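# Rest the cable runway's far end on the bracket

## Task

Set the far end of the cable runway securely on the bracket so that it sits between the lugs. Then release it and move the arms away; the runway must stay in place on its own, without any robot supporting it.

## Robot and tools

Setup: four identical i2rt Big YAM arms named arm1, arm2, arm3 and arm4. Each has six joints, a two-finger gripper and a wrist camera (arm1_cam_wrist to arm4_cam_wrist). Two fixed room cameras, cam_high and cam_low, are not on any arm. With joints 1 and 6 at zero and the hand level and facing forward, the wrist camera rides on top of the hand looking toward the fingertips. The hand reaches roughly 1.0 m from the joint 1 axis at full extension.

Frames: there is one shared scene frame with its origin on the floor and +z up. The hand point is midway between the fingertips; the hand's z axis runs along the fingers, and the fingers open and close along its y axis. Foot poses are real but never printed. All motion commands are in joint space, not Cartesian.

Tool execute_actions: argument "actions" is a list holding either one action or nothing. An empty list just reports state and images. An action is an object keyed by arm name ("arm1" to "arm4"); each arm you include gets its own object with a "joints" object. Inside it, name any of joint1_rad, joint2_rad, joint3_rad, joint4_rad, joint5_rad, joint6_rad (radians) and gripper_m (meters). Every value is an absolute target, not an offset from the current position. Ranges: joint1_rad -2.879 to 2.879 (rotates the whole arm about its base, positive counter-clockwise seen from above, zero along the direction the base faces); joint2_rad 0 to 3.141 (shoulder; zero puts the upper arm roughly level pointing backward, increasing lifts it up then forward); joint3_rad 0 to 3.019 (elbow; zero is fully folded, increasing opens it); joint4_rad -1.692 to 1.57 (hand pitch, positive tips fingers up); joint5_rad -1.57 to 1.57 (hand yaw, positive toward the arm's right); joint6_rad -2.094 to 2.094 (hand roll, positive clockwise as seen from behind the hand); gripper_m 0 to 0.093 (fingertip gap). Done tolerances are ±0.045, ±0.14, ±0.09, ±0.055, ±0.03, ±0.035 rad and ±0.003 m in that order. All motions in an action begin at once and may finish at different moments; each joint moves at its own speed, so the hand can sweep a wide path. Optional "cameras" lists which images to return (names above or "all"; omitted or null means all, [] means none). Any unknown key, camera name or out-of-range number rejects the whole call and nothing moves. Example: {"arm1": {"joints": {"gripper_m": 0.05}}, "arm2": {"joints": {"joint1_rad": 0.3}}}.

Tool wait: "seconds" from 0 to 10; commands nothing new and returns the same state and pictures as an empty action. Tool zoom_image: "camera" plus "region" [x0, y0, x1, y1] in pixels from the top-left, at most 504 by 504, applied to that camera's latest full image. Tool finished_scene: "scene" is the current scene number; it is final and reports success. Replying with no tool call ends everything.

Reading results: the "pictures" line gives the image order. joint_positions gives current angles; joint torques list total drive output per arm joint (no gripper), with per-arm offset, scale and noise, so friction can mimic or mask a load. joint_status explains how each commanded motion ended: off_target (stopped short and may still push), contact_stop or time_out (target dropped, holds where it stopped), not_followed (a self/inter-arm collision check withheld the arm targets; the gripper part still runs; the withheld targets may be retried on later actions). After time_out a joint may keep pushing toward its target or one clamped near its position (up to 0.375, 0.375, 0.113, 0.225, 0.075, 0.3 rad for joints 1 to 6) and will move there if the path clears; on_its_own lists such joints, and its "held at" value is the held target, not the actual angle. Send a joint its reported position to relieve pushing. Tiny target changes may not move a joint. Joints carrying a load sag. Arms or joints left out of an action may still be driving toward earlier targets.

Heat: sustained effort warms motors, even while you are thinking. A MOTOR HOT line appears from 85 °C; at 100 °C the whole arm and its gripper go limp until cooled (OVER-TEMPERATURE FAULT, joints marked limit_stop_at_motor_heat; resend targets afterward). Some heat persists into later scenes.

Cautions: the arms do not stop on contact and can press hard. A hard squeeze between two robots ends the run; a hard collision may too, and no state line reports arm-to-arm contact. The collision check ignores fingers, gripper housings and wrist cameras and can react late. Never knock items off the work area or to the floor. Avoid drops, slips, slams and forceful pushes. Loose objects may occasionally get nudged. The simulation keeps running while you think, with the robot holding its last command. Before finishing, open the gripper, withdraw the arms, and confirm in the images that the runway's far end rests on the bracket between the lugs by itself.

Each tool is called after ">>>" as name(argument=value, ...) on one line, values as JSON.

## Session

>>> execute_actions(actions=[])

Scene clock: 0.00 s.
Joint torques (N m, as the arm reports them, + toward a larger angle): no reading
Motor temperatures (°C, as the motors report them): arm1=[31 29 31 32 28 30] | arm2=[28 31 29 29 30 31] | arm3=[30 30 34 27 28 30] | arm4=[31 33 31 31 28 32]
arm1.joint_positions: joint1_rad=+0.152 joint2_rad=+0.502 joint3_rad=+1.440 joint4_rad=-1.467 joint5_rad=+0.188 joint6_rad=+0.360 gripper_m=+0.094
arm1.joint_status: not commanded
arm1.hand: x=-0.9698 y=-0.3211 z=+1.3922 quat_wxyz=(-0.346, +0.458, -0.734, -0.363) (m; scene frame)
arm2.joint_positions: joint1_rad=+0.033 joint2_rad=+0.544 joint3_rad=+1.332 joint4_rad=-1.298 joint5_rad=+0.252 joint6_rad=+0.033 gripper_m=+0.095
arm2.joint_status: not commanded
arm2.hand: x=-0.3608 y=+0.3124 z=+1.3007 quat_wxyz=(-0.268, -0.681, -0.522, +0.438) (m; scene frame)
arm3.joint_positions: joint1_rad=+0.018 joint2_rad=+0.655 joint3_rad=+1.348 joint4_rad=-1.451 joint5_rad=-0.133 joint6_rad=-0.365 gripper_m=+0.095
arm3.joint_status: not commanded
arm3.hand: x=+0.5523 y=-0.3201 z=+1.3019 quat_wxyz=(-0.263, +0.815, -0.415, -0.307) (m; scene frame)
arm4.joint_positions: joint1_rad=-0.290 joint2_rad=+0.423 joint3_rad=+1.325 joint4_rad=-1.514 joint5_rad=+0.031 joint6_rad=-0.468 gripper_m=+0.095
arm4.joint_status: not commanded
arm4.hand: x=+1.1950 y=+0.3588 z=+1.3440 quat_wxyz=(-0.193, -0.529, -0.713, +0.418) (m; scene frame)
pictures: arm1_cam_wrist, arm2_cam_wrist, arm3_cam_wrist, arm4_cam_wrist, cam_high, cam_low
Images, in order (width x height): arm1_cam_wrist 504x504, arm2_cam_wrist 504x504, arm3_cam_wrist 504x504, arm4_cam_wrist 504x504, cam_high 672x504, cam_low 672x504.

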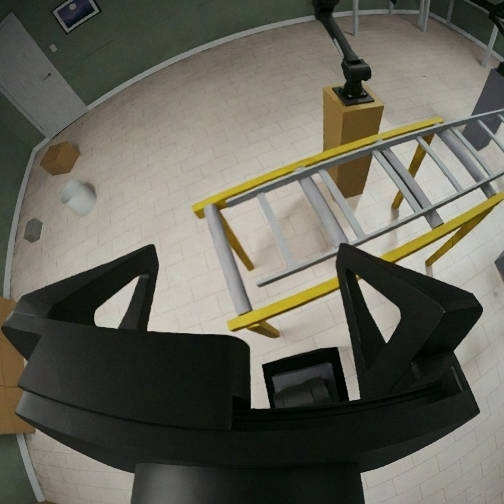

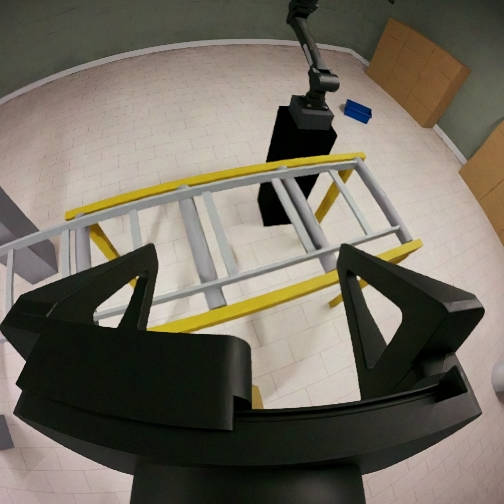

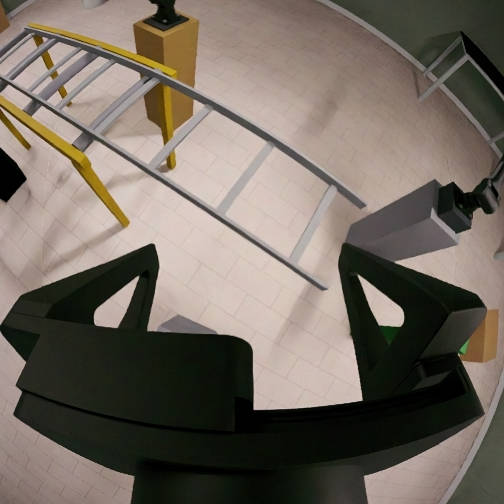

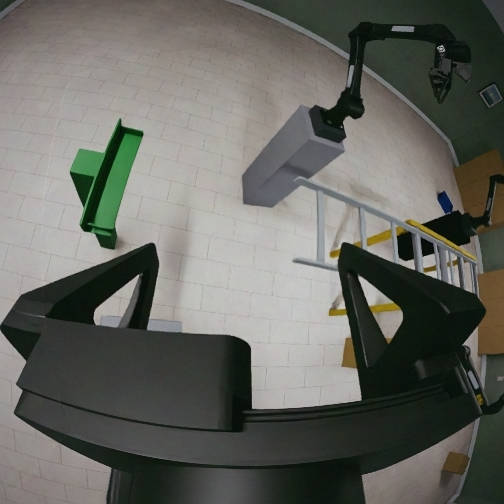

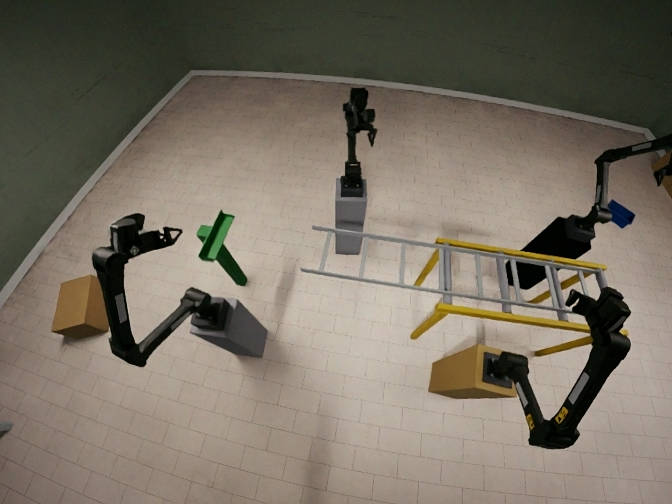

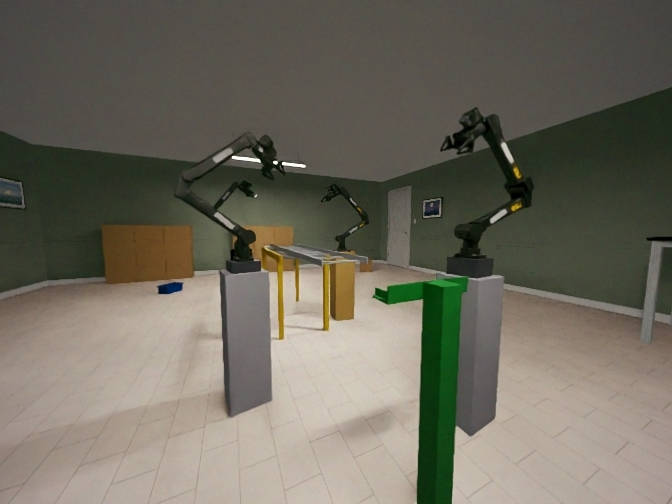

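>>> zoom_image(camera="cam_high", region=[170, 160, 670, 420])

>>> zoom_image(camera="cam_low", region=[200, 200, 520, 360])

Region (170, 160, 670, 420) of cam_high's 672x504 image, scaled by 1.008, with more detail than that image has; it fills the top 262 rows of this view, and the rest is white.

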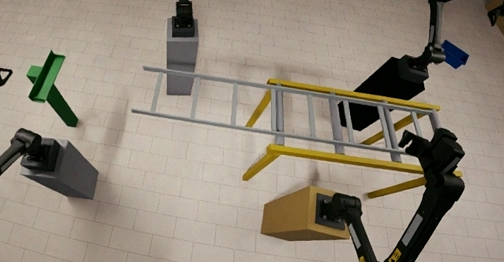

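Region (200, 200, 520, 360) of cam_low's 672x504 image, scaled by 1.575, with more detail than that image has.

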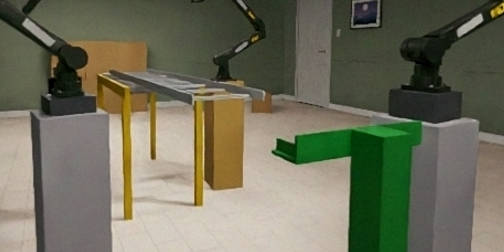

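>>> execute_actions(actions=[{"arm3":{"joints":{"joint1_rad":-1.35,"joint3_rad":0.7,"joint4_rad":0.5,"joint5_rad":0,"joint6_rad":0}},"arm4":{"joints":{"joint1_rad":-0.927,"joint2_rad":2.36,"joint3_rad":2.245,"joint4_rad":-1.42,"joint5_rad":0,"joint6_rad":-0.80}}}], cameras=["arm4_cam_wrist","cam_low","cam_high"])

>>> zoom_image(camera="cam_low", region=[260, 180, 420, 300])

Scene clock: 6.13 s.
Joint torques (N m, as the arm reports them, + toward a larger angle): arm1=[ 0.19  3.17  8.67  1.98  0.13 -0.09] | arm2=[-1.22  2.78  9.36  2.16  0.03  0.  ] | arm3=[-1.07 -2.45 10.44  2.33 -0.06 -0.01] | arm4=[ -0.91 -26.5   12.3    0.19  -0.01  -0.07]
Motor temperatures (°C, as the motors report them): arm1=[31 29 32 32 28 30] | arm2=[28 31 30 29 30 31] | arm3=[30 30 36 28 28 30] | arm4=[31 34 32 31 28 32]
arm1.joint_positions: joint1_rad=+0.152 joint2_rad=+0.502 joint3_rad=+1.440 joint4_rad=-1.467 joint5_rad=+0.188 joint6_rad=+0.360 gripper_m=+0.094
arm1.joint_status: not commanded
arm1.hand: x=-0.9698 y=-0.3211 z=+1.3922 quat_wxyz=(-0.346, +0.458, -0.734, -0.363) (m; scene frame)
arm2.joint_positions: joint1_rad=+0.033 joint2_rad=+0.544 joint3_rad=+1.332 joint4_rad=-1.298 joint5_rad=+0.252 joint6_rad=+0.033 gripper_m=+0.095
arm2.joint_status: not commanded
arm2.hand: x=-0.3608 y=+0.3124 z=+1.3007 quat_wxyz=(-0.268, -0.681, -0.522, +0.438) (m; scene frame)
arm3.joint_positions: joint1_rad=-1.343 joint2_rad=+0.661 joint3_rad=+0.706 joint4_rad=+0.485 joint5_rad=+0.000 joint6_rad=-0.013 gripper_m=+0.095
arm3.joint_status: all done
arm3.hand: x=+0.9509 y=-0.4001 z=+1.3661 quat_wxyz=(-0.849, +0.102, -0.487, -0.177) (m; scene frame)
arm4.joint_positions: joint1_rad=-0.918 joint2_rad=+2.377 joint3_rad=+2.221 joint4_rad=-1.418 joint5_rad=+0.000 joint6_rad=-0.790 gripper_m=+0.095
arm4.joint_status: all done
arm4.hand: x=+0.7088 y=-0.0050 z=+0.8785 quat_wxyz=(+0.004, -0.707, -0.707, +0.000) (m; scene frame)
pictures: arm4_cam_wrist, cam_high, cam_low
Images, in order (width x height): arm4_cam_wrist 504x504, cam_high 672x504, cam_low 672x504.

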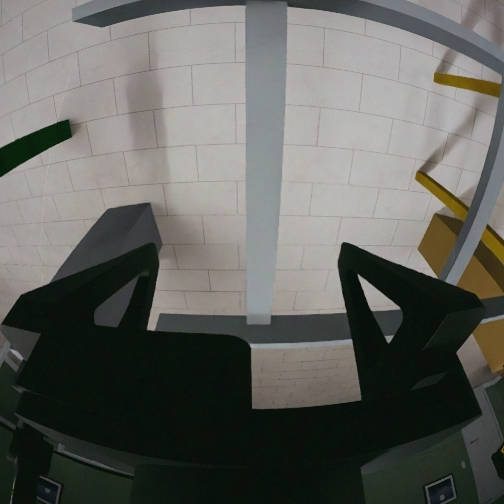

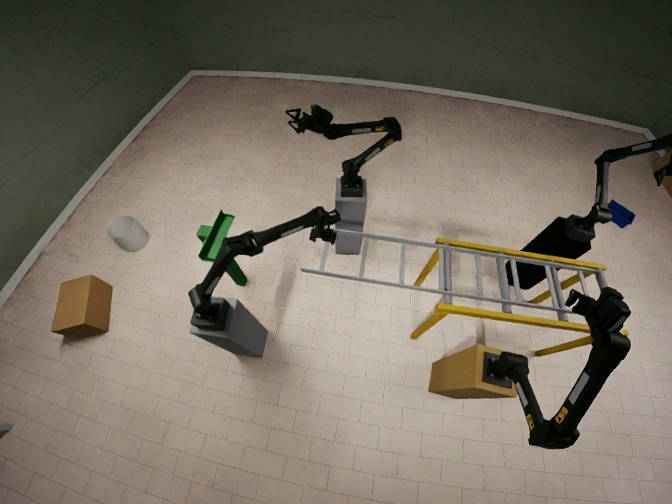

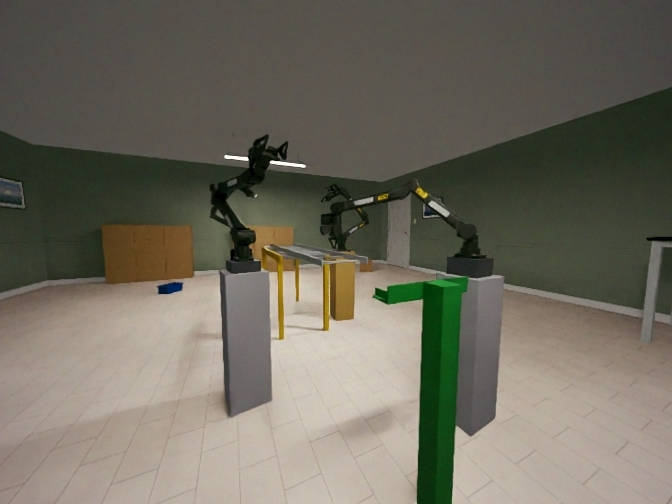

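Region (260, 180, 420, 300) of cam_low's 672x504 image, scaled by 3.150, with more detail than that image has; it fills the top 378 rows of this view, and the rest is white.

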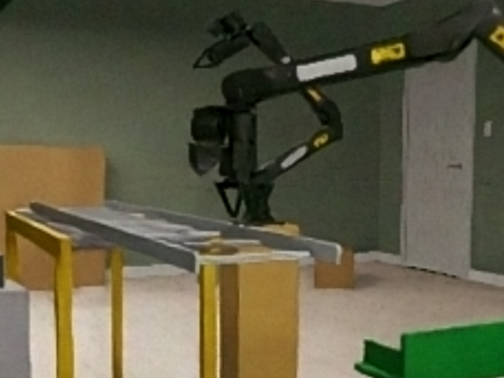

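>>> execute_actions(actions=[{"arm3":{"joints":{"joint2_rad":2.05,"joint4_rad":1.33}},"arm4":{"joints":{"joint1_rad":-0.94,"joint2_rad":2.505,"joint3_rad":2.144,"joint4_rad":-1.205,"joint6_rad":-0.81}}}], cameras=["arm4_cam_wrist","cam_low"])

>>> zoom_image(camera="cam_low", region=[260, 180, 420, 300])

Scene clock: 10.00 s.
Joint torques (N m, as the arm reports them, + toward a larger angle): arm1=[ 0.17  3.17  8.66  1.98  0.13 -0.09] | arm2=[-1.17  2.87  9.38  2.23  0.02  0.  ] | arm3=[ -1.28 -14.85   3.5    2.97  -0.07   0.02] | arm4=[ -1.46 -27.55  10.43   0.7   -0.01  -0.08]
Motor temperatures (°C, as the motors report them): arm1=[31 29 33 32 28 30] | arm2=[28 31 31 29 30 31] | arm3=[30 31 36 28 28 30] | arm4=[31 35 33 31 28 32]
arm1.joint_positions: joint1_rad=+0.152 joint2_rad=+0.502 joint3_rad=+1.440 joint4_rad=-1.467 joint5_rad=+0.188 joint6_rad=+0.360 gripper_m=+0.094
arm1.joint_status: not commanded
arm1.hand: x=-0.9698 y=-0.3211 z=+1.3922 quat_wxyz=(-0.346, +0.458, -0.734, -0.363) (m; scene frame)
arm2.joint_positions: joint1_rad=+0.033 joint2_rad=+0.544 joint3_rad=+1.332 joint4_rad=-1.298 joint5_rad=+0.252 joint6_rad=+0.033 gripper_m=+0.095
arm2.joint_status: not commanded
arm2.hand: x=-0.3608 y=+0.3124 z=+1.3007 quat_wxyz=(-0.268, -0.681, -0.522, +0.438) (m; scene frame)
arm3.joint_positions: joint1_rad=-1.343 joint2_rad=+2.036 joint3_rad=+0.706 joint4_rad=+1.313 joint5_rad=+0.000 joint6_rad=-0.013 gripper_m=+0.095
arm3.joint_status: all done
arm3.hand: x=+1.1593 y=-0.3016 z=+0.8714 quat_wxyz=(-0.686, +0.149, -0.697, -0.145) (m; scene frame)
arm4.joint_positions: joint1_rad=-0.927 joint2_rad=+2.525 joint3_rad=+2.135 joint4_rad=-1.216 joint5_rad=+0.000 joint6_rad=-0.800 gripper_m=+0.095
arm4.joint_status: all done
arm4.hand: x=+0.7067 y=+0.0028 z=+0.7429 quat_wxyz=(+0.004, -0.707, -0.707, -0.017) (m; scene frame)
pictures: arm4_cam_wrist, cam_low
Images, in order (width x height): arm4_cam_wrist 504x504, cam_low 672x504.

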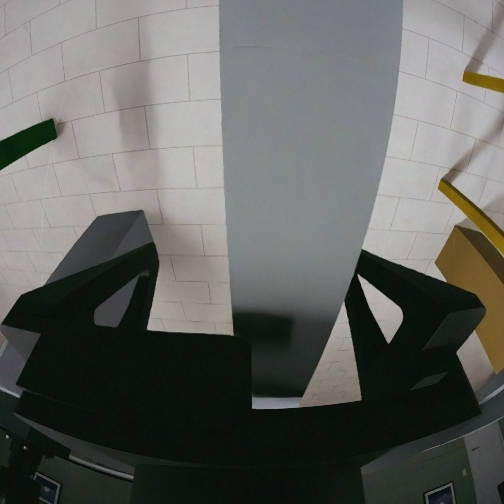

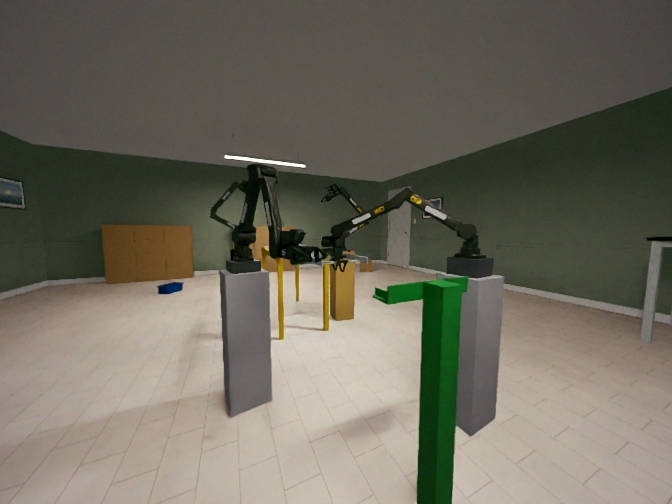

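Region (260, 180, 420, 300) of cam_low's 672x504 image, scaled by 3.150, with more detail than that image has; it fills the top 378 rows of this view, and the rest is white.

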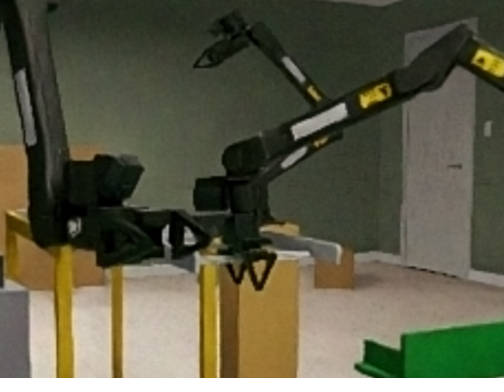

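>>> execute_actions(actions=[{"arm4":{"joints":{"joint2_rad":2.455,"gripper_m":0.06}}}], cameras=[])

>>> execute_actions(actions=[{"arm4":{"joints":{"gripper_m":0.0}}}], cameras=["arm4_cam_wrist","cam_low"])

Scene clock: 12.40 s.
Joint torques (N m, as the arm reports them, + toward a larger angle): arm1=[ 0.19  3.14  8.66  1.99  0.13 -0.09] | arm2=[-1.26  2.88  9.38  2.21  0.02  0.  ] | arm3=[ -0.77 -14.76   3.79   2.95  -0.05  -0.01] | arm4=[ -1.26 -26.17  10.57   0.81   0.    -0.06]
Motor temperatures (°C, as the motors report them): arm1=[31 29 33 32 28 30] | arm2=[28 31 31 29 30 31] | arm3=[30 31 36 28 28 30] | arm4=[31 36 33 31 28 32]
arm1.joint_positions: joint1_rad=+0.152 joint2_rad=+0.502 joint3_rad=+1.440 joint4_rad=-1.467 joint5_rad=+0.188 joint6_rad=+0.360 gripper_m=+0.094
arm1.joint_status: not commanded
arm1.hand: x=-0.9698 y=-0.3211 z=+1.3922 quat_wxyz=(-0.346, +0.458, -0.734, -0.363) (m; scene frame)
arm2.joint_positions: joint1_rad=+0.033 joint2_rad=+0.544 joint3_rad=+1.332 joint4_rad=-1.298 joint5_rad=+0.252 joint6_rad=+0.033 gripper_m=+0.095
arm2.joint_status: not commanded
arm2.hand: x=-0.3608 y=+0.3124 z=+1.3007 quat_wxyz=(-0.268, -0.681, -0.522, +0.438) (m; scene frame)
arm3.joint_positions: joint1_rad=-1.343 joint2_rad=+2.036 joint3_rad=+0.706 joint4_rad=+1.313 joint5_rad=+0.000 joint6_rad=-0.013 gripper_m=+0.095
arm3.joint_status: not commanded
arm3.hand: x=+1.1593 y=-0.3016 z=+0.8714 quat_wxyz=(-0.686, +0.149, -0.697, -0.145) (m; scene frame)
arm4.joint_positions: joint1_rad=-0.927 joint2_rad=+2.464 joint3_rad=+2.135 joint4_rad=-1.216 joint5_rad=+0.000 joint6_rad=-0.800 gripper_m=+0.060
arm4.joint_status: all done
arm4.hand: x=+0.6979 y=-0.0062 z=+0.7859 quat_wxyz=(+0.004, -0.707, -0.707, +0.014) (m; scene frame)
pictures: none
No camera images: the call's "cameras" was empty. Leave "cameras" out to get every camera's image.

Scene clock: 13.03 s.
Joint torques (N m, as the arm reports them, + toward a larger angle): arm1=[ 0.2   3.14  8.66  1.99  0.13 -0.09] | arm2=[-1.15  2.76  9.33  2.16  0.04  0.  ] | arm3=[ -1.48 -14.69   3.75   2.92  -0.04   0.03] | arm4=[ -1.09 -26.01  10.62   0.65  -0.09  -0.02]
Motor temperatures (°C, as the motors report them): arm1=[31 29 33 32 28 30] | arm2=[28 31 31 29 30 31] | arm3=[30 31 36 28 28 30] | arm4=[31 36 33 31 28 32]
arm1.joint_positions: joint1_rad=+0.152 joint2_rad=+0.502 joint3_rad=+1.440 joint4_rad=-1.467 joint5_rad=+0.188 joint6_rad=+0.360 gripper_m=+0.094
arm1.joint_status: not commanded
arm1.hand: x=-0.9698 y=-0.3211 z=+1.3922 quat_wxyz=(-0.346, +0.458, -0.734, -0.363) (m; scene frame)
arm2.joint_positions: joint1_rad=+0.033 joint2_rad=+0.544 joint3_rad=+1.332 joint4_rad=-1.298 joint5_rad=+0.252 joint6_rad=+0.033 gripper_m=+0.095
arm2.joint_status: not commanded
arm2.hand: x=-0.3608 y=+0.3124 z=+1.3007 quat_wxyz=(-0.268, -0.681, -0.522, +0.438) (m; scene frame)
arm3.joint_positions: joint1_rad=-1.343 joint2_rad=+2.036 joint3_rad=+0.706 joint4_rad=+1.313 joint5_rad=+0.000 joint6_rad=-0.013 gripper_m=+0.095
arm3.joint_status: not commanded
arm3.hand: x=+1.1593 y=-0.3016 z=+0.8714 quat_wxyz=(-0.686, +0.149, -0.697, -0.145) (m; scene frame)
arm4.joint_positions: joint1_rad=-0.927 joint2_rad=+2.464 joint3_rad=+2.135 joint4_rad=-1.212 joint5_rad=+0.002 joint6_rad=-0.802 gripper_m=+0.025
arm4.joint_status: gripper_m off_target (ended at +0.025, target +0.000)
arm4.hand: x=+0.6968 y=-0.0065 z=+0.7859 quat_wxyz=(+0.005, -0.706, -0.708, +0.016) (m; scene frame)
pictures: arm4_cam_wrist, cam_low
Images, in order (width x height): arm4_cam_wrist 504x504, cam_low 672x504.

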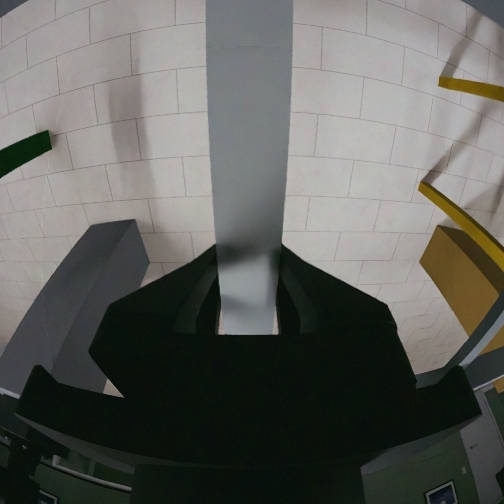

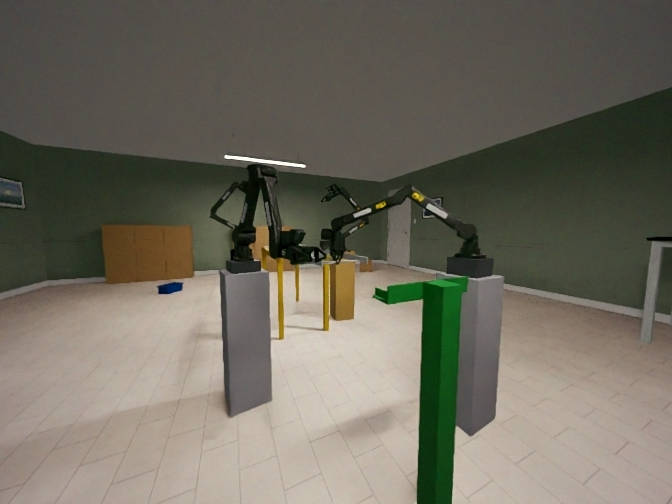

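>>> execute_actions(actions=[{"arm4":{"joints":{"gripper_m":0.055}}}], cameras=[])

>>> execute_actions(actions=[{"arm4":{"joints":{"joint3_rad":2.09,"joint4_rad":-1.18}}}], cameras=["arm4_cam_wrist"])

Scene clock: 15.27 s.
Joint torques (N m, as the arm reports them, + toward a larger angle): arm1=[ 0.18  3.14  8.67  1.99  0.13 -0.09] | arm2=[-1.18  2.91  9.37  2.19  0.03 -0.01] | arm3=[ -1.56 -13.66   3.72   2.87  -0.04   0.03] | arm4=[ -1.41 -26.24  10.46   0.72  -0.08  -0.04]
Motor temperatures (°C, as the motors report them): arm1=[31 29 33 32 28 30] | arm2=[28 31 31 29 30 31] | arm3=[30 31 36 28 28 30] | arm4=[31 36 33 31 28 32]
arm1.joint_positions: joint1_rad=+0.152 joint2_rad=+0.502 joint3_rad=+1.440 joint4_rad=-1.467 joint5_rad=+0.188 joint6_rad=+0.360 gripper_m=+0.094
arm1.joint_status: not commanded
arm1.hand: x=-0.9698 y=-0.3211 z=+1.3922 quat_wxyz=(-0.346, +0.458, -0.734, -0.363) (m; scene frame)
arm2.joint_positions: joint1_rad=+0.033 joint2_rad=+0.544 joint3_rad=+1.332 joint4_rad=-1.298 joint5_rad=+0.252 joint6_rad=+0.033 gripper_m=+0.095
arm2.joint_status: not commanded
arm2.hand: x=-0.3608 y=+0.3124 z=+1.3007 quat_wxyz=(-0.268, -0.681, -0.522, +0.438) (m; scene frame)
arm3.joint_positions: joint1_rad=-1.343 joint2_rad=+2.036 joint3_rad=+0.706 joint4_rad=+1.313 joint5_rad=+0.000 joint6_rad=-0.013 gripper_m=+0.095
arm3.joint_status: not commanded
arm3.hand: x=+1.1593 y=-0.3016 z=+0.8714 quat_wxyz=(-0.686, +0.149, -0.697, -0.145) (m; scene frame)
arm4.joint_positions: joint1_rad=-0.927 joint2_rad=+2.464 joint3_rad=+2.135 joint4_rad=-1.212 joint5_rad=+0.002 joint6_rad=-0.802 gripper_m=+0.055
arm4.joint_status: all done
arm4.hand: x=+0.6968 y=-0.0065 z=+0.7859 quat_wxyz=(+0.005, -0.706, -0.708, +0.016) (m; scene frame)
pictures: none
No camera images: the call's "cameras" was empty. Leave "cameras" out to get every camera's image.

Scene clock: 15.93 s.
Joint torques (N m, as the arm reports them, + toward a larger angle): arm1=[ 0.19  3.15  8.66  1.98  0.13 -0.09] | arm2=[-1.18  2.81  9.37  2.19  0.03  0.  ] | arm3=[ -1.81 -14.21   3.85   3.    -0.02  -0.02] | arm4=[ -1.34 -25.88   9.29   0.75  -0.08  -0.05]
Motor temperatures (°C, as the motors report them): arm1=[31 29 33 32 28 30] | arm2=[28 31 31 29 30 31] | arm3=[30 31 36 28 28 30] | arm4=[31 36 33 31 28 32]
arm1.joint_positions: joint1_rad=+0.152 joint2_rad=+0.502 joint3_rad=+1.440 joint4_rad=-1.467 joint5_rad=+0.188 joint6_rad=+0.360 gripper_m=+0.094
arm1.joint_status: not commanded
arm1.hand: x=-0.9698 y=-0.3211 z=+1.3922 quat_wxyz=(-0.346, +0.458, -0.734, -0.363) (m; scene frame)
arm2.joint_positions: joint1_rad=+0.033 joint2_rad=+0.544 joint3_rad=+1.332 joint4_rad=-1.298 joint5_rad=+0.252 joint6_rad=+0.033 gripper_m=+0.095
arm2.joint_status: not commanded
arm2.hand: x=-0.3608 y=+0.3124 z=+1.3007 quat_wxyz=(-0.268, -0.681, -0.522, +0.438) (m; scene frame)
arm3.joint_positions: joint1_rad=-1.343 joint2_rad=+2.036 joint3_rad=+0.706 joint4_rad=+1.313 joint5_rad=+0.000 joint6_rad=-0.013 gripper_m=+0.095
arm3.joint_status: not commanded
arm3.hand: x=+1.1593 y=-0.3016 z=+0.8714 quat_wxyz=(-0.686, +0.149, -0.697, -0.145) (m; scene frame)
arm4.joint_positions: joint1_rad=-0.927 joint2_rad=+2.463 joint3_rad=+2.091 joint4_rad=-1.192 joint5_rad=+0.002 joint6_rad=-0.802 gripper_m=+0.055
arm4.joint_status: all done
arm4.hand: x=+0.7047 y=+0.0013 z=+0.7710 quat_wxyz=(+0.005, -0.706, -0.708, +0.005) (m; scene frame)
pictures: arm4_cam_wrist
Images, in order (width x height): arm4_cam_wrist 504x504.

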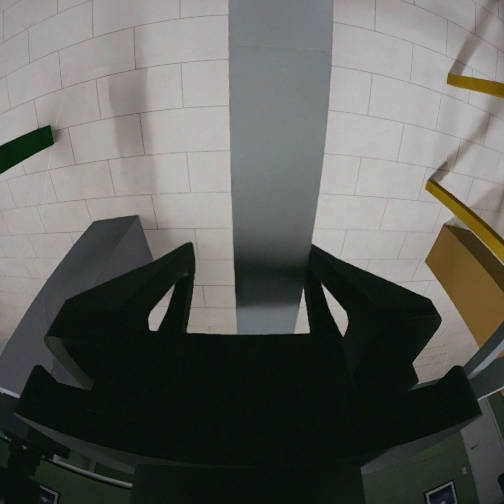

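>>> execute_actions(actions=[{"arm4":{"joints":{"gripper_m":0.0}}}], cameras=[])

>>> execute_actions(actions=[{"arm4":{"joints":{"joint1_rad":-0.858,"joint2_rad":2.285,"joint3_rad":1.845,"joint4_rad":-1.08,"joint6_rad":-0.735}}}], cameras=[])

>>> execute_actions(actions=[{"arm4":{"joints":{"joint1_rad":-0.754,"joint2_rad":2.14,"joint3_rad":1.61,"joint4_rad":-0.97,"joint6_rad":-0.633}}}], cameras=["arm4_cam_wrist","cam_high"])

Scene clock: 20.90 s.
Joint torques (N m, as the arm reports them, + toward a larger angle): arm1=[ 0.19  3.17  8.67  1.98  0.13 -0.09] | arm2=[-1.17  2.75  9.38  2.19  0.03 -0.01] | arm3=[ -1.24 -14.42   3.64   3.08  -0.01  -0.04] | arm4=[ -0.76 -25.86   9.39   0.21  -0.06  -0.02]
Motor temperatures (°C, as the motors report them): arm1=[31 29 33 32 28 30] | arm2=[28 31 32 29 30 31] | arm3=[30 32 36 28 28 30] | arm4=[31 37 33 31 28 32]
arm1.joint_positions: joint1_rad=+0.152 joint2_rad=+0.502 joint3_rad=+1.440 joint4_rad=-1.467 joint5_rad=+0.188 joint6_rad=+0.360 gripper_m=+0.094
arm1.joint_status: not commanded
arm1.hand: x=-0.9698 y=-0.3211 z=+1.3922 quat_wxyz=(-0.346, +0.458, -0.734, -0.363) (m; scene frame)
arm2.joint_positions: joint1_rad=+0.033 joint2_rad=+0.544 joint3_rad=+1.332 joint4_rad=-1.298 joint5_rad=+0.252 joint6_rad=+0.033 gripper_m=+0.095
arm2.joint_status: not commanded
arm2.hand: x=-0.3608 y=+0.3124 z=+1.3007 quat_wxyz=(-0.268, -0.681, -0.522, +0.438) (m; scene frame)
arm3.joint_positions: joint1_rad=-1.343 joint2_rad=+2.036 joint3_rad=+0.706 joint4_rad=+1.313 joint5_rad=+0.000 joint6_rad=-0.013 gripper_m=+0.095
arm3.joint_status: not commanded
arm3.hand: x=+1.1593 y=-0.3016 z=+0.8714 quat_wxyz=(-0.686, +0.149, -0.697, -0.145) (m; scene frame)
arm4.joint_positions: joint1_rad=-0.932 joint2_rad=+2.463 joint3_rad=+2.091 joint4_rad=-1.176 joint5_rad=+0.001 joint6_rad=-0.806 gripper_m=+0.024
arm4.joint_status: gripper_m off_target (ended at +0.024, target +0.000)
arm4.hand: x=+0.6994 y=+0.0014 z=+0.7711 quat_wxyz=(+0.005, -0.707, -0.707, +0.013) (m; scene frame)
pictures: none
No camera images: the call's "cameras" was empty. Leave "cameras" out to get every camera's image.

Scene clock: 22.20 s.
Joint torques (N m, as the arm reports them, + toward a larger angle): arm1=[ 0.18  3.17  8.67  1.99  0.13 -0.09] | arm2=[-1.2   2.92  9.38  2.19  0.03 -0.01] | arm3=[ -1.51 -14.23   3.75   2.89  -0.09  -0.03] | arm4=[ -1.18 -26.69  10.8    0.27  -0.08  -0.1 ]
Motor temperatures (°C, as the motors report them): arm1=[31 29 33 32 28 30] | arm2=[28 31 32 29 30 31] | arm3=[30 32 35 28 28 30] | arm4=[31 37 33 31 28 32]
arm1.joint_positions: joint1_rad=+0.152 joint2_rad=+0.502 joint3_rad=+1.440 joint4_rad=-1.467 joint5_rad=+0.188 joint6_rad=+0.360 gripper_m=+0.094
arm1.joint_status: not commanded
arm1.hand: x=-0.9698 y=-0.3211 z=+1.3922 quat_wxyz=(-0.346, +0.458, -0.734, -0.363) (m; scene frame)
arm2.joint_positions: joint1_rad=+0.033 joint2_rad=+0.544 joint3_rad=+1.332 joint4_rad=-1.298 joint5_rad=+0.252 joint6_rad=+0.033 gripper_m=+0.095
arm2.joint_status: not commanded
arm2.hand: x=-0.3608 y=+0.3124 z=+1.3007 quat_wxyz=(-0.268, -0.681, -0.522, +0.438) (m; scene frame)
arm3.joint_positions: joint1_rad=-1.343 joint2_rad=+2.036 joint3_rad=+0.706 joint4_rad=+1.313 joint5_rad=+0.000 joint6_rad=-0.013 gripper_m=+0.095
arm3.joint_status: not commanded
arm3.hand: x=+1.1593 y=-0.3016 z=+0.8714 quat_wxyz=(-0.686, +0.149, -0.697, -0.145) (m; scene frame)
arm4.joint_positions: joint1_rad=-0.847 joint2_rad=+2.326 joint3_rad=+1.826 joint4_rad=-1.080 joint5_rad=+0.002 joint6_rad=-0.720 gripper_m=+0.024
arm4.joint_status: all done
arm4.hand: x=+0.7813 y=+0.0021 z=+0.7698 quat_wxyz=(+0.005, -0.707, -0.707, -0.004) (m; scene frame)
pictures: none
No camera images: the call's "cameras" was empty. Leave "cameras" out to get every camera's image.

Scene clock: 23.63 s.
Joint torques (N m, as the arm reports them, + toward a larger angle): arm1=[ 0.17  3.16  8.66  1.99  0.13 -0.09] | arm2=[-1.11  2.81  9.41  2.18  0.03  0.  ] | arm3=[ -1.6  -14.31   3.8    2.86  -0.03   0.  ] | arm4=[ -1.29 -26.15  10.92  -0.09  -0.02  -0.18]
Motor temperatures (°C, as the motors report them): arm1=[31 29 33 32 28 30] | arm2=[28 31 32 29 30 31] | arm3=[30 32 35 28 28 30] | arm4=[31 37 34 31 28 32]
arm1.joint_positions: joint1_rad=+0.152 joint2_rad=+0.502 joint3_rad=+1.440 joint4_rad=-1.467 joint5_rad=+0.188 joint6_rad=+0.360 gripper_m=+0.094
arm1.joint_status: not commanded
arm1.hand: x=-0.9698 y=-0.3211 z=+1.3922 quat_wxyz=(-0.346, +0.458, -0.734, -0.363) (m; scene frame)
arm2.joint_positions: joint1_rad=+0.033 joint2_rad=+0.544 joint3_rad=+1.332 joint4_rad=-1.298 joint5_rad=+0.252 joint6_rad=+0.033 gripper_m=+0.095
arm2.joint_status: not commanded
arm2.hand: x=-0.3608 y=+0.3124 z=+1.3007 quat_wxyz=(-0.268, -0.681, -0.522, +0.438) (m; scene frame)
arm3.joint_positions: joint1_rad=-1.343 joint2_rad=+2.036 joint3_rad=+0.706 joint4_rad=+1.313 joint5_rad=+0.000 joint6_rad=-0.013 gripper_m=+0.095
arm3.joint_status: not commanded
arm3.hand: x=+1.1593 y=-0.3016 z=+0.8714 quat_wxyz=(-0.686, +0.149, -0.697, -0.145) (m; scene frame)
arm4.joint_positions: joint1_rad=-0.738 joint2_rad=+2.204 joint3_rad=+1.582 joint4_rad=-0.961 joint5_rad=+0.001 joint6_rad=-0.610 gripper_m=+0.024
arm4.joint_status: all done
arm4.hand: x=+0.8702 y=+0.0027 z=+0.7662 quat_wxyz=(+0.005, -0.707, -0.707, -0.005) (m; scene frame)
pictures: arm4_cam_wrist, cam_high
Images, in order (width x height): arm4_cam_wrist 504x504, cam_high 672x504.

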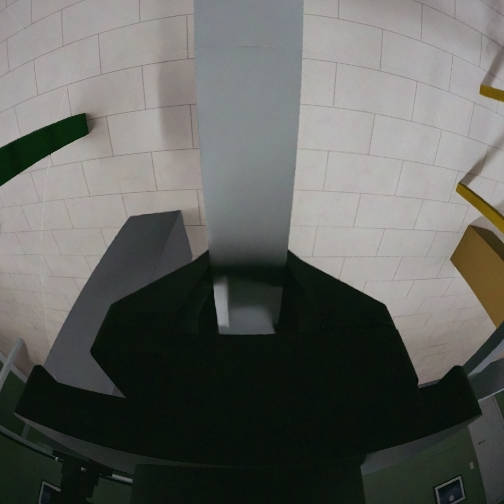

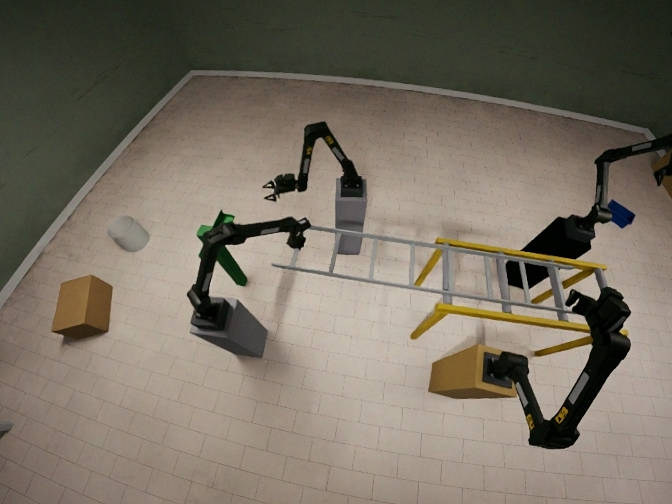

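>>> execute_actions(actions=[{"arm4":{"joints":{"joint1_rad":-0.608,"joint2_rad":1.995,"joint3_rad":1.42,"joint4_rad":-0.885,"joint6_rad":-0.49}}}], cameras=[])

>>> execute_actions(actions=[{"arm4":{"joints":{"joint1_rad":-0.417,"joint2_rad":1.885,"joint3_rad":1.292,"joint4_rad":-0.822,"joint6_rad":-0.30}}}], cameras=[])

>>> execute_actions(actions=[{"arm4":{"joints":{"joint1_rad":-0.24,"joint2_rad":1.83,"joint3_rad":1.24,"joint4_rad":-0.80,"joint6_rad":-0.125}}}], cameras=["arm3_cam_wrist","arm4_cam_wrist","cam_high","cam_low"])

>>> zoom_image(camera="arm3_cam_wrist", region=[80, 130, 280, 270])

>>> zoom_image(camera="cam_high", region=[170, 190, 290, 280])

>>> zoom_image(camera="cam_low", region=[340, 240, 480, 320])

Scene clock: 28.13 s.
Joint torques (N m, as the arm reports them, + toward a larger angle): arm1=[ 0.18  3.17  8.66  1.98  0.13 -0.09] | arm2=[-1.2   2.83  9.38  2.21  0.03 -0.01] | arm3=[ -1.58 -14.53   3.68   2.89  -0.05  -0.05] | arm4=[ -1.27 -26.75  11.21  -0.41   0.05  -0.19]
Motor temperatures (°C, as the motors report them): arm1=[31 29 34 32 28 30] | arm2=[28 31 32 29 30 31] | arm3=[30 32 35 28 28 30] | arm4=[31 38 34 31 28 32]
arm1.joint_positions: joint1_rad=+0.152 joint2_rad=+0.502 joint3_rad=+1.440 joint4_rad=-1.467 joint5_rad=+0.188 joint6_rad=+0.360 gripper_m=+0.094
arm1.joint_status: not commanded
arm1.hand: x=-0.9698 y=-0.3211 z=+1.3922 quat_wxyz=(-0.346, +0.458, -0.734, -0.363) (m; scene frame)
arm2.joint_positions: joint1_rad=+0.033 joint2_rad=+0.544 joint3_rad=+1.332 joint4_rad=-1.298 joint5_rad=+0.252 joint6_rad=+0.033 gripper_m=+0.095
arm2.joint_status: not commanded
arm2.hand: x=-0.3608 y=+0.3124 z=+1.3007 quat_wxyz=(-0.268, -0.681, -0.522, +0.438) (m; scene frame)
arm3.joint_positions: joint1_rad=-1.343 joint2_rad=+2.036 joint3_rad=+0.706 joint4_rad=+1.313 joint5_rad=+0.000 joint6_rad=-0.013 gripper_m=+0.095
arm3.joint_status: not commanded
arm3.hand: x=+1.1593 y=-0.3016 z=+0.8714 quat_wxyz=(-0.686, +0.149, -0.697, -0.145) (m; scene frame)
arm4.joint_positions: joint1_rad=-0.595 joint2_rad=+2.096 joint3_rad=+1.383 joint4_rad=-0.870 joint5_rad=-0.001 joint6_rad=-0.465 gripper_m=+0.024
arm4.joint_status: all done
arm4.hand: x=+0.9683 y=+0.0036 z=+0.7667 quat_wxyz=(+0.005, -0.708, -0.706, -0.004) (m; scene frame)
pictures: none
No camera images: the call's "cameras" was empty. Leave "cameras" out to get every camera's image.

Scene clock: 29.77 s.
Joint torques (N m, as the arm reports them, + toward a larger angle): arm1=[ 0.17  3.17  8.66  1.98  0.13 -0.09] | arm2=[-1.14  2.79  9.34  2.19  0.03 -0.01] | arm3=[ -1.33 -14.94   3.84   2.73  -0.1   -0.05] | arm4=[ -0.31 -28.27  11.58  -0.38  -0.02  -0.12]
Motor temperatures (°C, as the motors report them): arm1=[31 29 34 32 28 30] | arm2=[28 31 32 29 30 31] | arm3=[30 32 35 28 28 30] | arm4=[31 38 34 31 29 32]
arm1.joint_positions: joint1_rad=+0.152 joint2_rad=+0.502 joint3_rad=+1.440 joint4_rad=-1.467 joint5_rad=+0.188 joint6_rad=+0.360 gripper_m=+0.094
arm1.joint_status: not commanded
arm1.hand: x=-0.9698 y=-0.3211 z=+1.3922 quat_wxyz=(-0.346, +0.458, -0.734, -0.363) (m; scene frame)
arm2.joint_positions: joint1_rad=+0.033 joint2_rad=+0.544 joint3_rad=+1.332 joint4_rad=-1.298 joint5_rad=+0.252 joint6_rad=+0.033 gripper_m=+0.095
arm2.joint_status: not commanded
arm2.hand: x=-0.3608 y=+0.3124 z=+1.3007 quat_wxyz=(-0.268, -0.681, -0.522, +0.438) (m; scene frame)
arm3.joint_positions: joint1_rad=-1.343 joint2_rad=+2.036 joint3_rad=+0.706 joint4_rad=+1.313 joint5_rad=+0.000 joint6_rad=-0.013 gripper_m=+0.095
arm3.joint_status: not commanded
arm3.hand: x=+1.1593 y=-0.3016 z=+0.8714 quat_wxyz=(-0.686, +0.149, -0.697, -0.145) (m; scene frame)
arm4.joint_positions: joint1_rad=-0.414 joint2_rad=+2.019 joint3_rad=+1.247 joint4_rad=-0.807 joint5_rad=+0.001 joint6_rad=-0.282 gripper_m=+0.024
arm4.joint_status: all done
arm4.hand: x=+1.0720 y=+0.0028 z=+0.7673 quat_wxyz=(+0.006, -0.709, -0.705, -0.002) (m; scene frame)
pictures: none
No camera images: the call's "cameras" was empty. Leave "cameras" out to get every camera's image.

Scene clock: 31.77 s.
Joint torques (N m, as the arm reports them, + toward a larger angle): arm1=[ 0.19  3.18  8.66  1.99  0.13 -0.09] | arm2=[-1.12  2.76  9.33  2.22  0.03  0.  ] | arm3=[ -0.91 -14.81   3.76   2.91  -0.07   0.01] | arm4=[ -0.12 -29.56  11.54  -0.38   0.02  -0.19]
Motor temperatures (°C, as the motors report them): arm1=[31 29 34 32 28 30] | arm2=[28 31 32 29 30 31] | arm3=[30 32 35 28 28 30] | arm4=[31 39 34 31 29 32]
arm1.joint_positions: joint1_rad=+0.152 joint2_rad=+0.502 joint3_rad=+1.440 joint4_rad=-1.467 joint5_rad=+0.188 joint6_rad=+0.360 gripper_m=+0.094
arm1.joint_status: not commanded
arm1.hand: x=-0.9698 y=-0.3211 z=+1.3922 quat_wxyz=(-0.346, +0.458, -0.734, -0.363) (m; scene frame)
arm2.joint_positions: joint1_rad=+0.033 joint2_rad=+0.544 joint3_rad=+1.332 joint4_rad=-1.298 joint5_rad=+0.252 joint6_rad=+0.033 gripper_m=+0.095
arm2.joint_status: not commanded
arm2.hand: x=-0.3608 y=+0.3124 z=+1.3007 quat_wxyz=(-0.268, -0.681, -0.522, +0.438) (m; scene frame)
arm3.joint_positions: joint1_rad=-1.343 joint2_rad=+2.036 joint3_rad=+0.706 joint4_rad=+1.313 joint5_rad=+0.000 joint6_rad=-0.013 gripper_m=+0.095
arm3.joint_status: not commanded
arm3.hand: x=+1.1593 y=-0.3016 z=+0.8714 quat_wxyz=(-0.686, +0.149, -0.697, -0.145) (m; scene frame)
arm4.joint_positions: joint1_rad=-0.236 joint2_rad=+1.987 joint3_rad=+1.193 joint4_rad=-0.785 joint5_rad=+0.001 joint6_rad=-0.102 gripper_m=+0.024
arm4.joint_status: joint2_rad time_out (moved -0.032 of -0.189); the others done
arm4.on_its_own: joint2_rad reads +1.987 and still pushes toward +1.830 since a time_out
arm4.hand: x=+1.1640 y=+0.0006 z=+0.7677 quat_wxyz=(+0.007, -0.710, -0.704, -0.001) (m; scene frame)
pictures: arm3_cam_wrist, arm4_cam_wrist, cam_high, cam_low
Images, in order (width x height): arm3_cam_wrist 504x504, arm4_cam_wrist 504x504, cam_high 672x504, cam_low 672x504.

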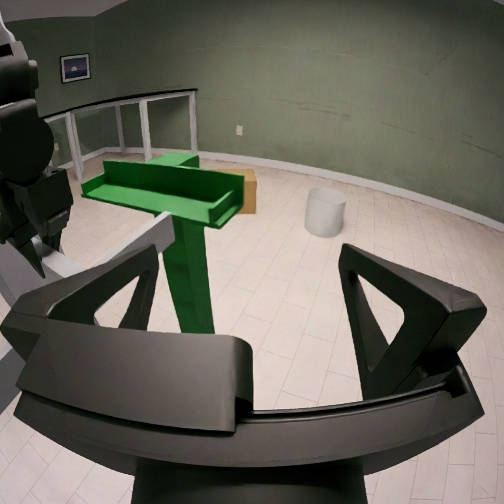

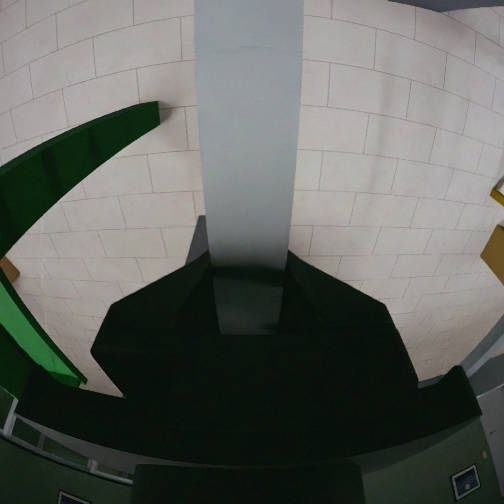

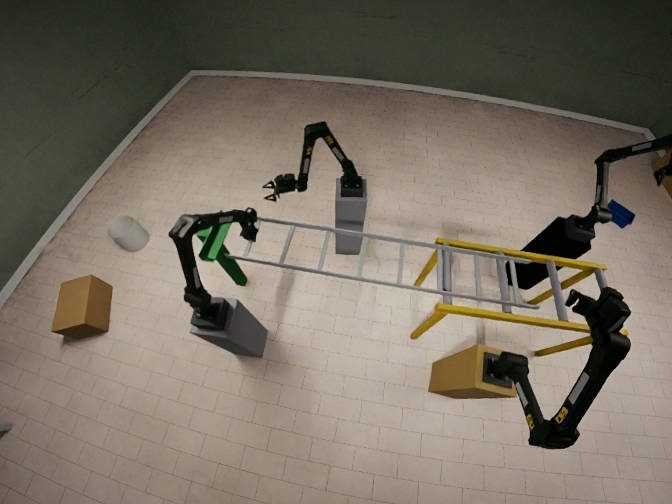

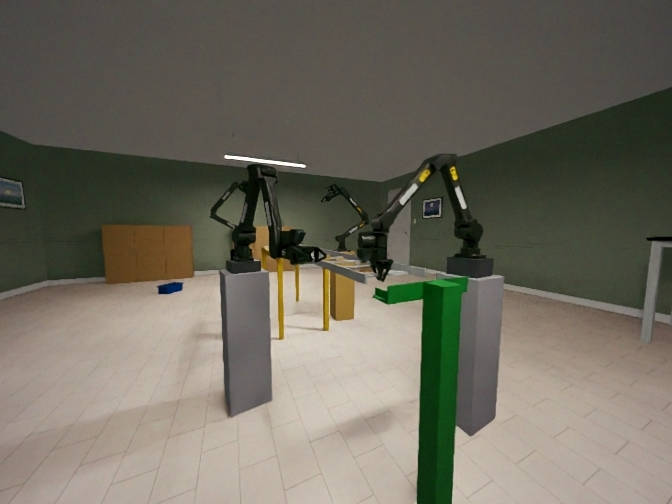

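Region (80, 130, 280, 270) of arm3_cam_wrist's 504x504 image, scaled by 2.520, with more detail than that image has; it fills the top 353 rows of this view, and the rest is white.

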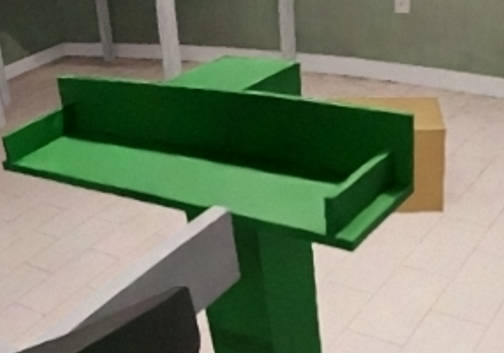

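Region (170, 190, 290, 280) of cam_high's 672x504 image, scaled by 4.200, with more detail than that image has; it fills the top 378 rows of this view, and the rest is white.

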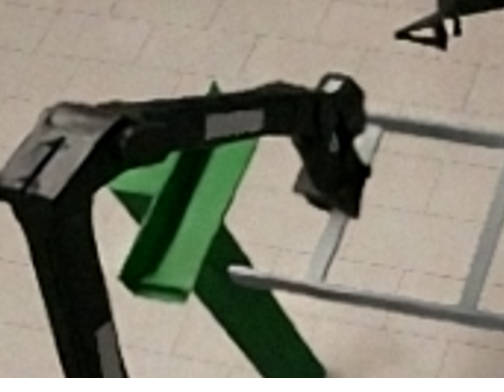

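Region (340, 240, 480, 320) of cam_low's 672x504 image, scaled by 3.600, with more detail than that image has; it fills the top 288 rows of this view, and the rest is white.

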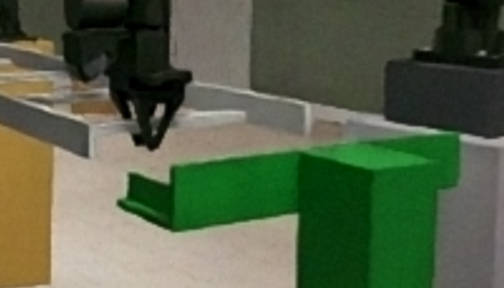

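>>> execute_actions(actions=[{"arm4":{"joints":{"joint1_rad":-0.135,"joint2_rad":1.79,"joint3_rad":1.20,"joint4_rad":-0.78,"joint6_rad":-0.02}}}], cameras=["arm3_cam_wrist","cam_high","cam_low"])

>>> zoom_image(camera="arm3_cam_wrist", region=[80, 130, 280, 270])

>>> zoom_image(camera="cam_high", region=[170, 190, 290, 280])

>>> zoom_image(camera="cam_low", region=[340, 240, 480, 320])

Scene clock: 36.67 s.
Joint torques (N m, as the arm reports them, + toward a larger angle): arm1=[ 0.18  3.17  8.67  1.99  0.13 -0.09] | arm2=[-1.23  2.83  9.38  2.17  0.03  0.  ] | arm3=[ -1.88 -14.53   3.52   2.98  -0.05  -0.01] | arm4=[ -1.31 -30.38  11.39  -0.11   0.11  -0.2 ]
Motor temperatures (°C, as the motors report them): arm1=[31 29 34 32 28 30] | arm2=[28 31 32 29 30 31] | arm3=[30 32 35 28 28 30] | arm4=[31 39 34 31 29 32]
arm1.joint_positions: joint1_rad=+0.152 joint2_rad=+0.502 joint3_rad=+1.440 joint4_rad=-1.467 joint5_rad=+0.188 joint6_rad=+0.360 gripper_m=+0.094
arm1.joint_status: not commanded
arm1.hand: x=-0.9698 y=-0.3211 z=+1.3922 quat_wxyz=(-0.346, +0.458, -0.734, -0.363) (m; scene frame)
arm2.joint_positions: joint1_rad=+0.033 joint2_rad=+0.544 joint3_rad=+1.332 joint4_rad=-1.298 joint5_rad=+0.252 joint6_rad=+0.033 gripper_m=+0.095
arm2.joint_status: not commanded
arm2.hand: x=-0.3608 y=+0.3124 z=+1.3007 quat_wxyz=(-0.268, -0.681, -0.522, +0.438) (m; scene frame)
arm3.joint_positions: joint1_rad=-1.343 joint2_rad=+2.036 joint3_rad=+0.706 joint4_rad=+1.313 joint5_rad=+0.000 joint6_rad=-0.013 gripper_m=+0.095
arm3.joint_status: not commanded
arm3.hand: x=+1.1593 y=-0.3016 z=+0.8714 quat_wxyz=(-0.686, +0.149, -0.697, -0.145) (m; scene frame)
arm4.joint_positions: joint1_rad=-0.121 joint2_rad=+1.964 joint3_rad=+1.153 joint4_rad=-0.769 joint5_rad=-0.001 joint6_rad=+0.006 gripper_m=+0.024
arm4.joint_status: joint2_rad time_out (moved -0.023 of -0.197); the others done
arm4.on_its_own: joint2_rad reads +1.964 and still pushes toward +1.790 since a time_out
arm4.hand: x=+1.2220 y=+0.0101 z=+0.7677 quat_wxyz=(+0.007, -0.707, -0.707, -0.003) (m; scene frame)
pictures: arm3_cam_wrist, cam_high, cam_low
Images, in order (width x height): arm3_cam_wrist 504x504, cam_high 672x504, cam_low 672x504.

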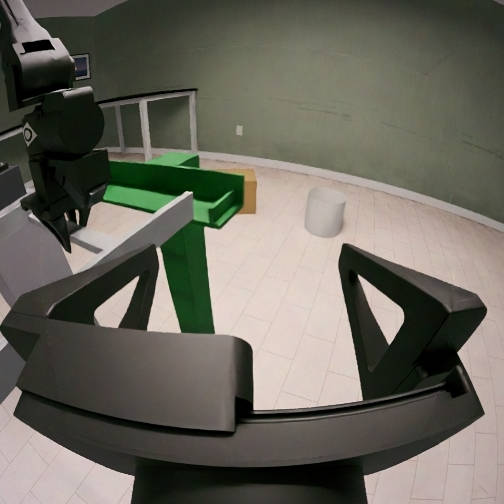

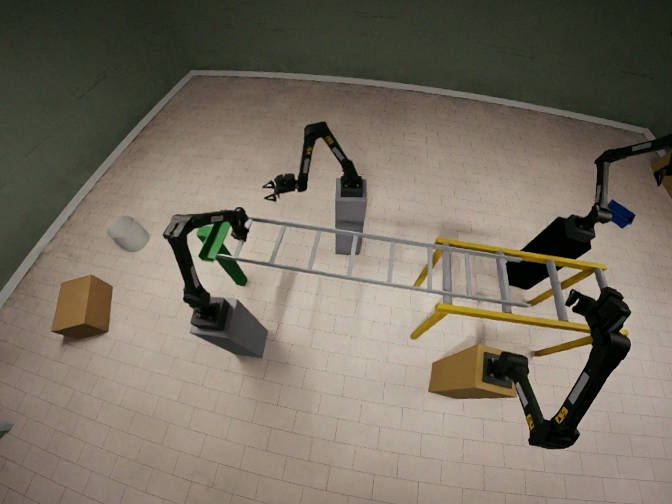

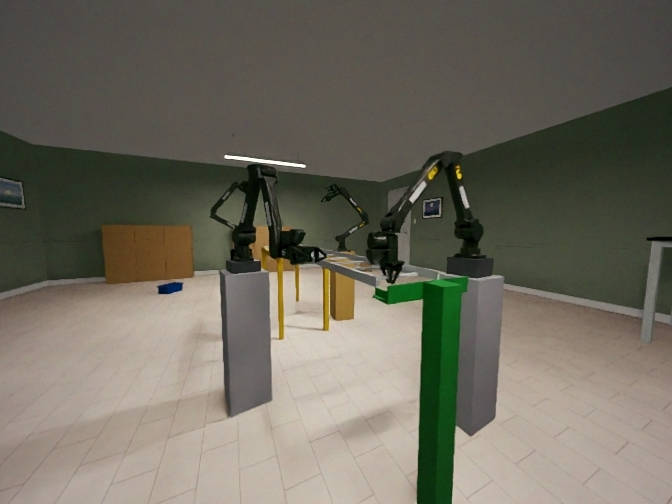

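Region (80, 130, 280, 270) of arm3_cam_wrist's 504x504 image, scaled by 2.520, with more detail than that image has; it fills the top 353 rows of this view, and the rest is white.

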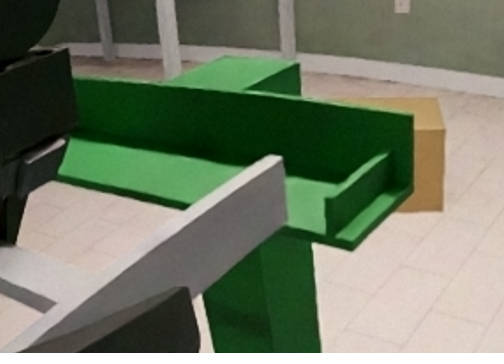

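Region (170, 190, 290, 280) of cam_high's 672x504 image, scaled by 4.200, with more detail than that image has; it fills the top 378 rows of this view, and the rest is white.

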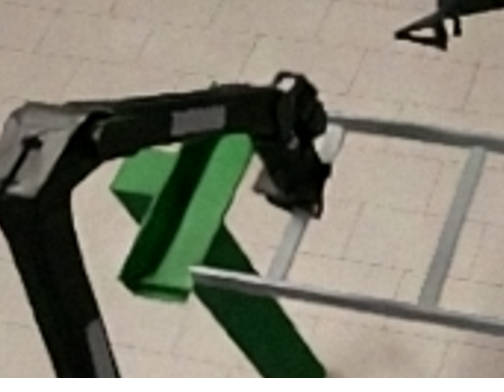

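Region (340, 240, 480, 320) of cam_low's 672x504 image, scaled by 3.600, with more detail than that image has; it fills the top 288 rows of this view, and the rest is white.

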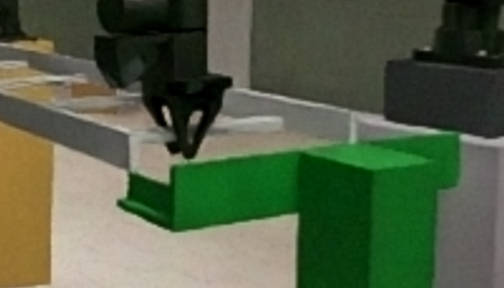

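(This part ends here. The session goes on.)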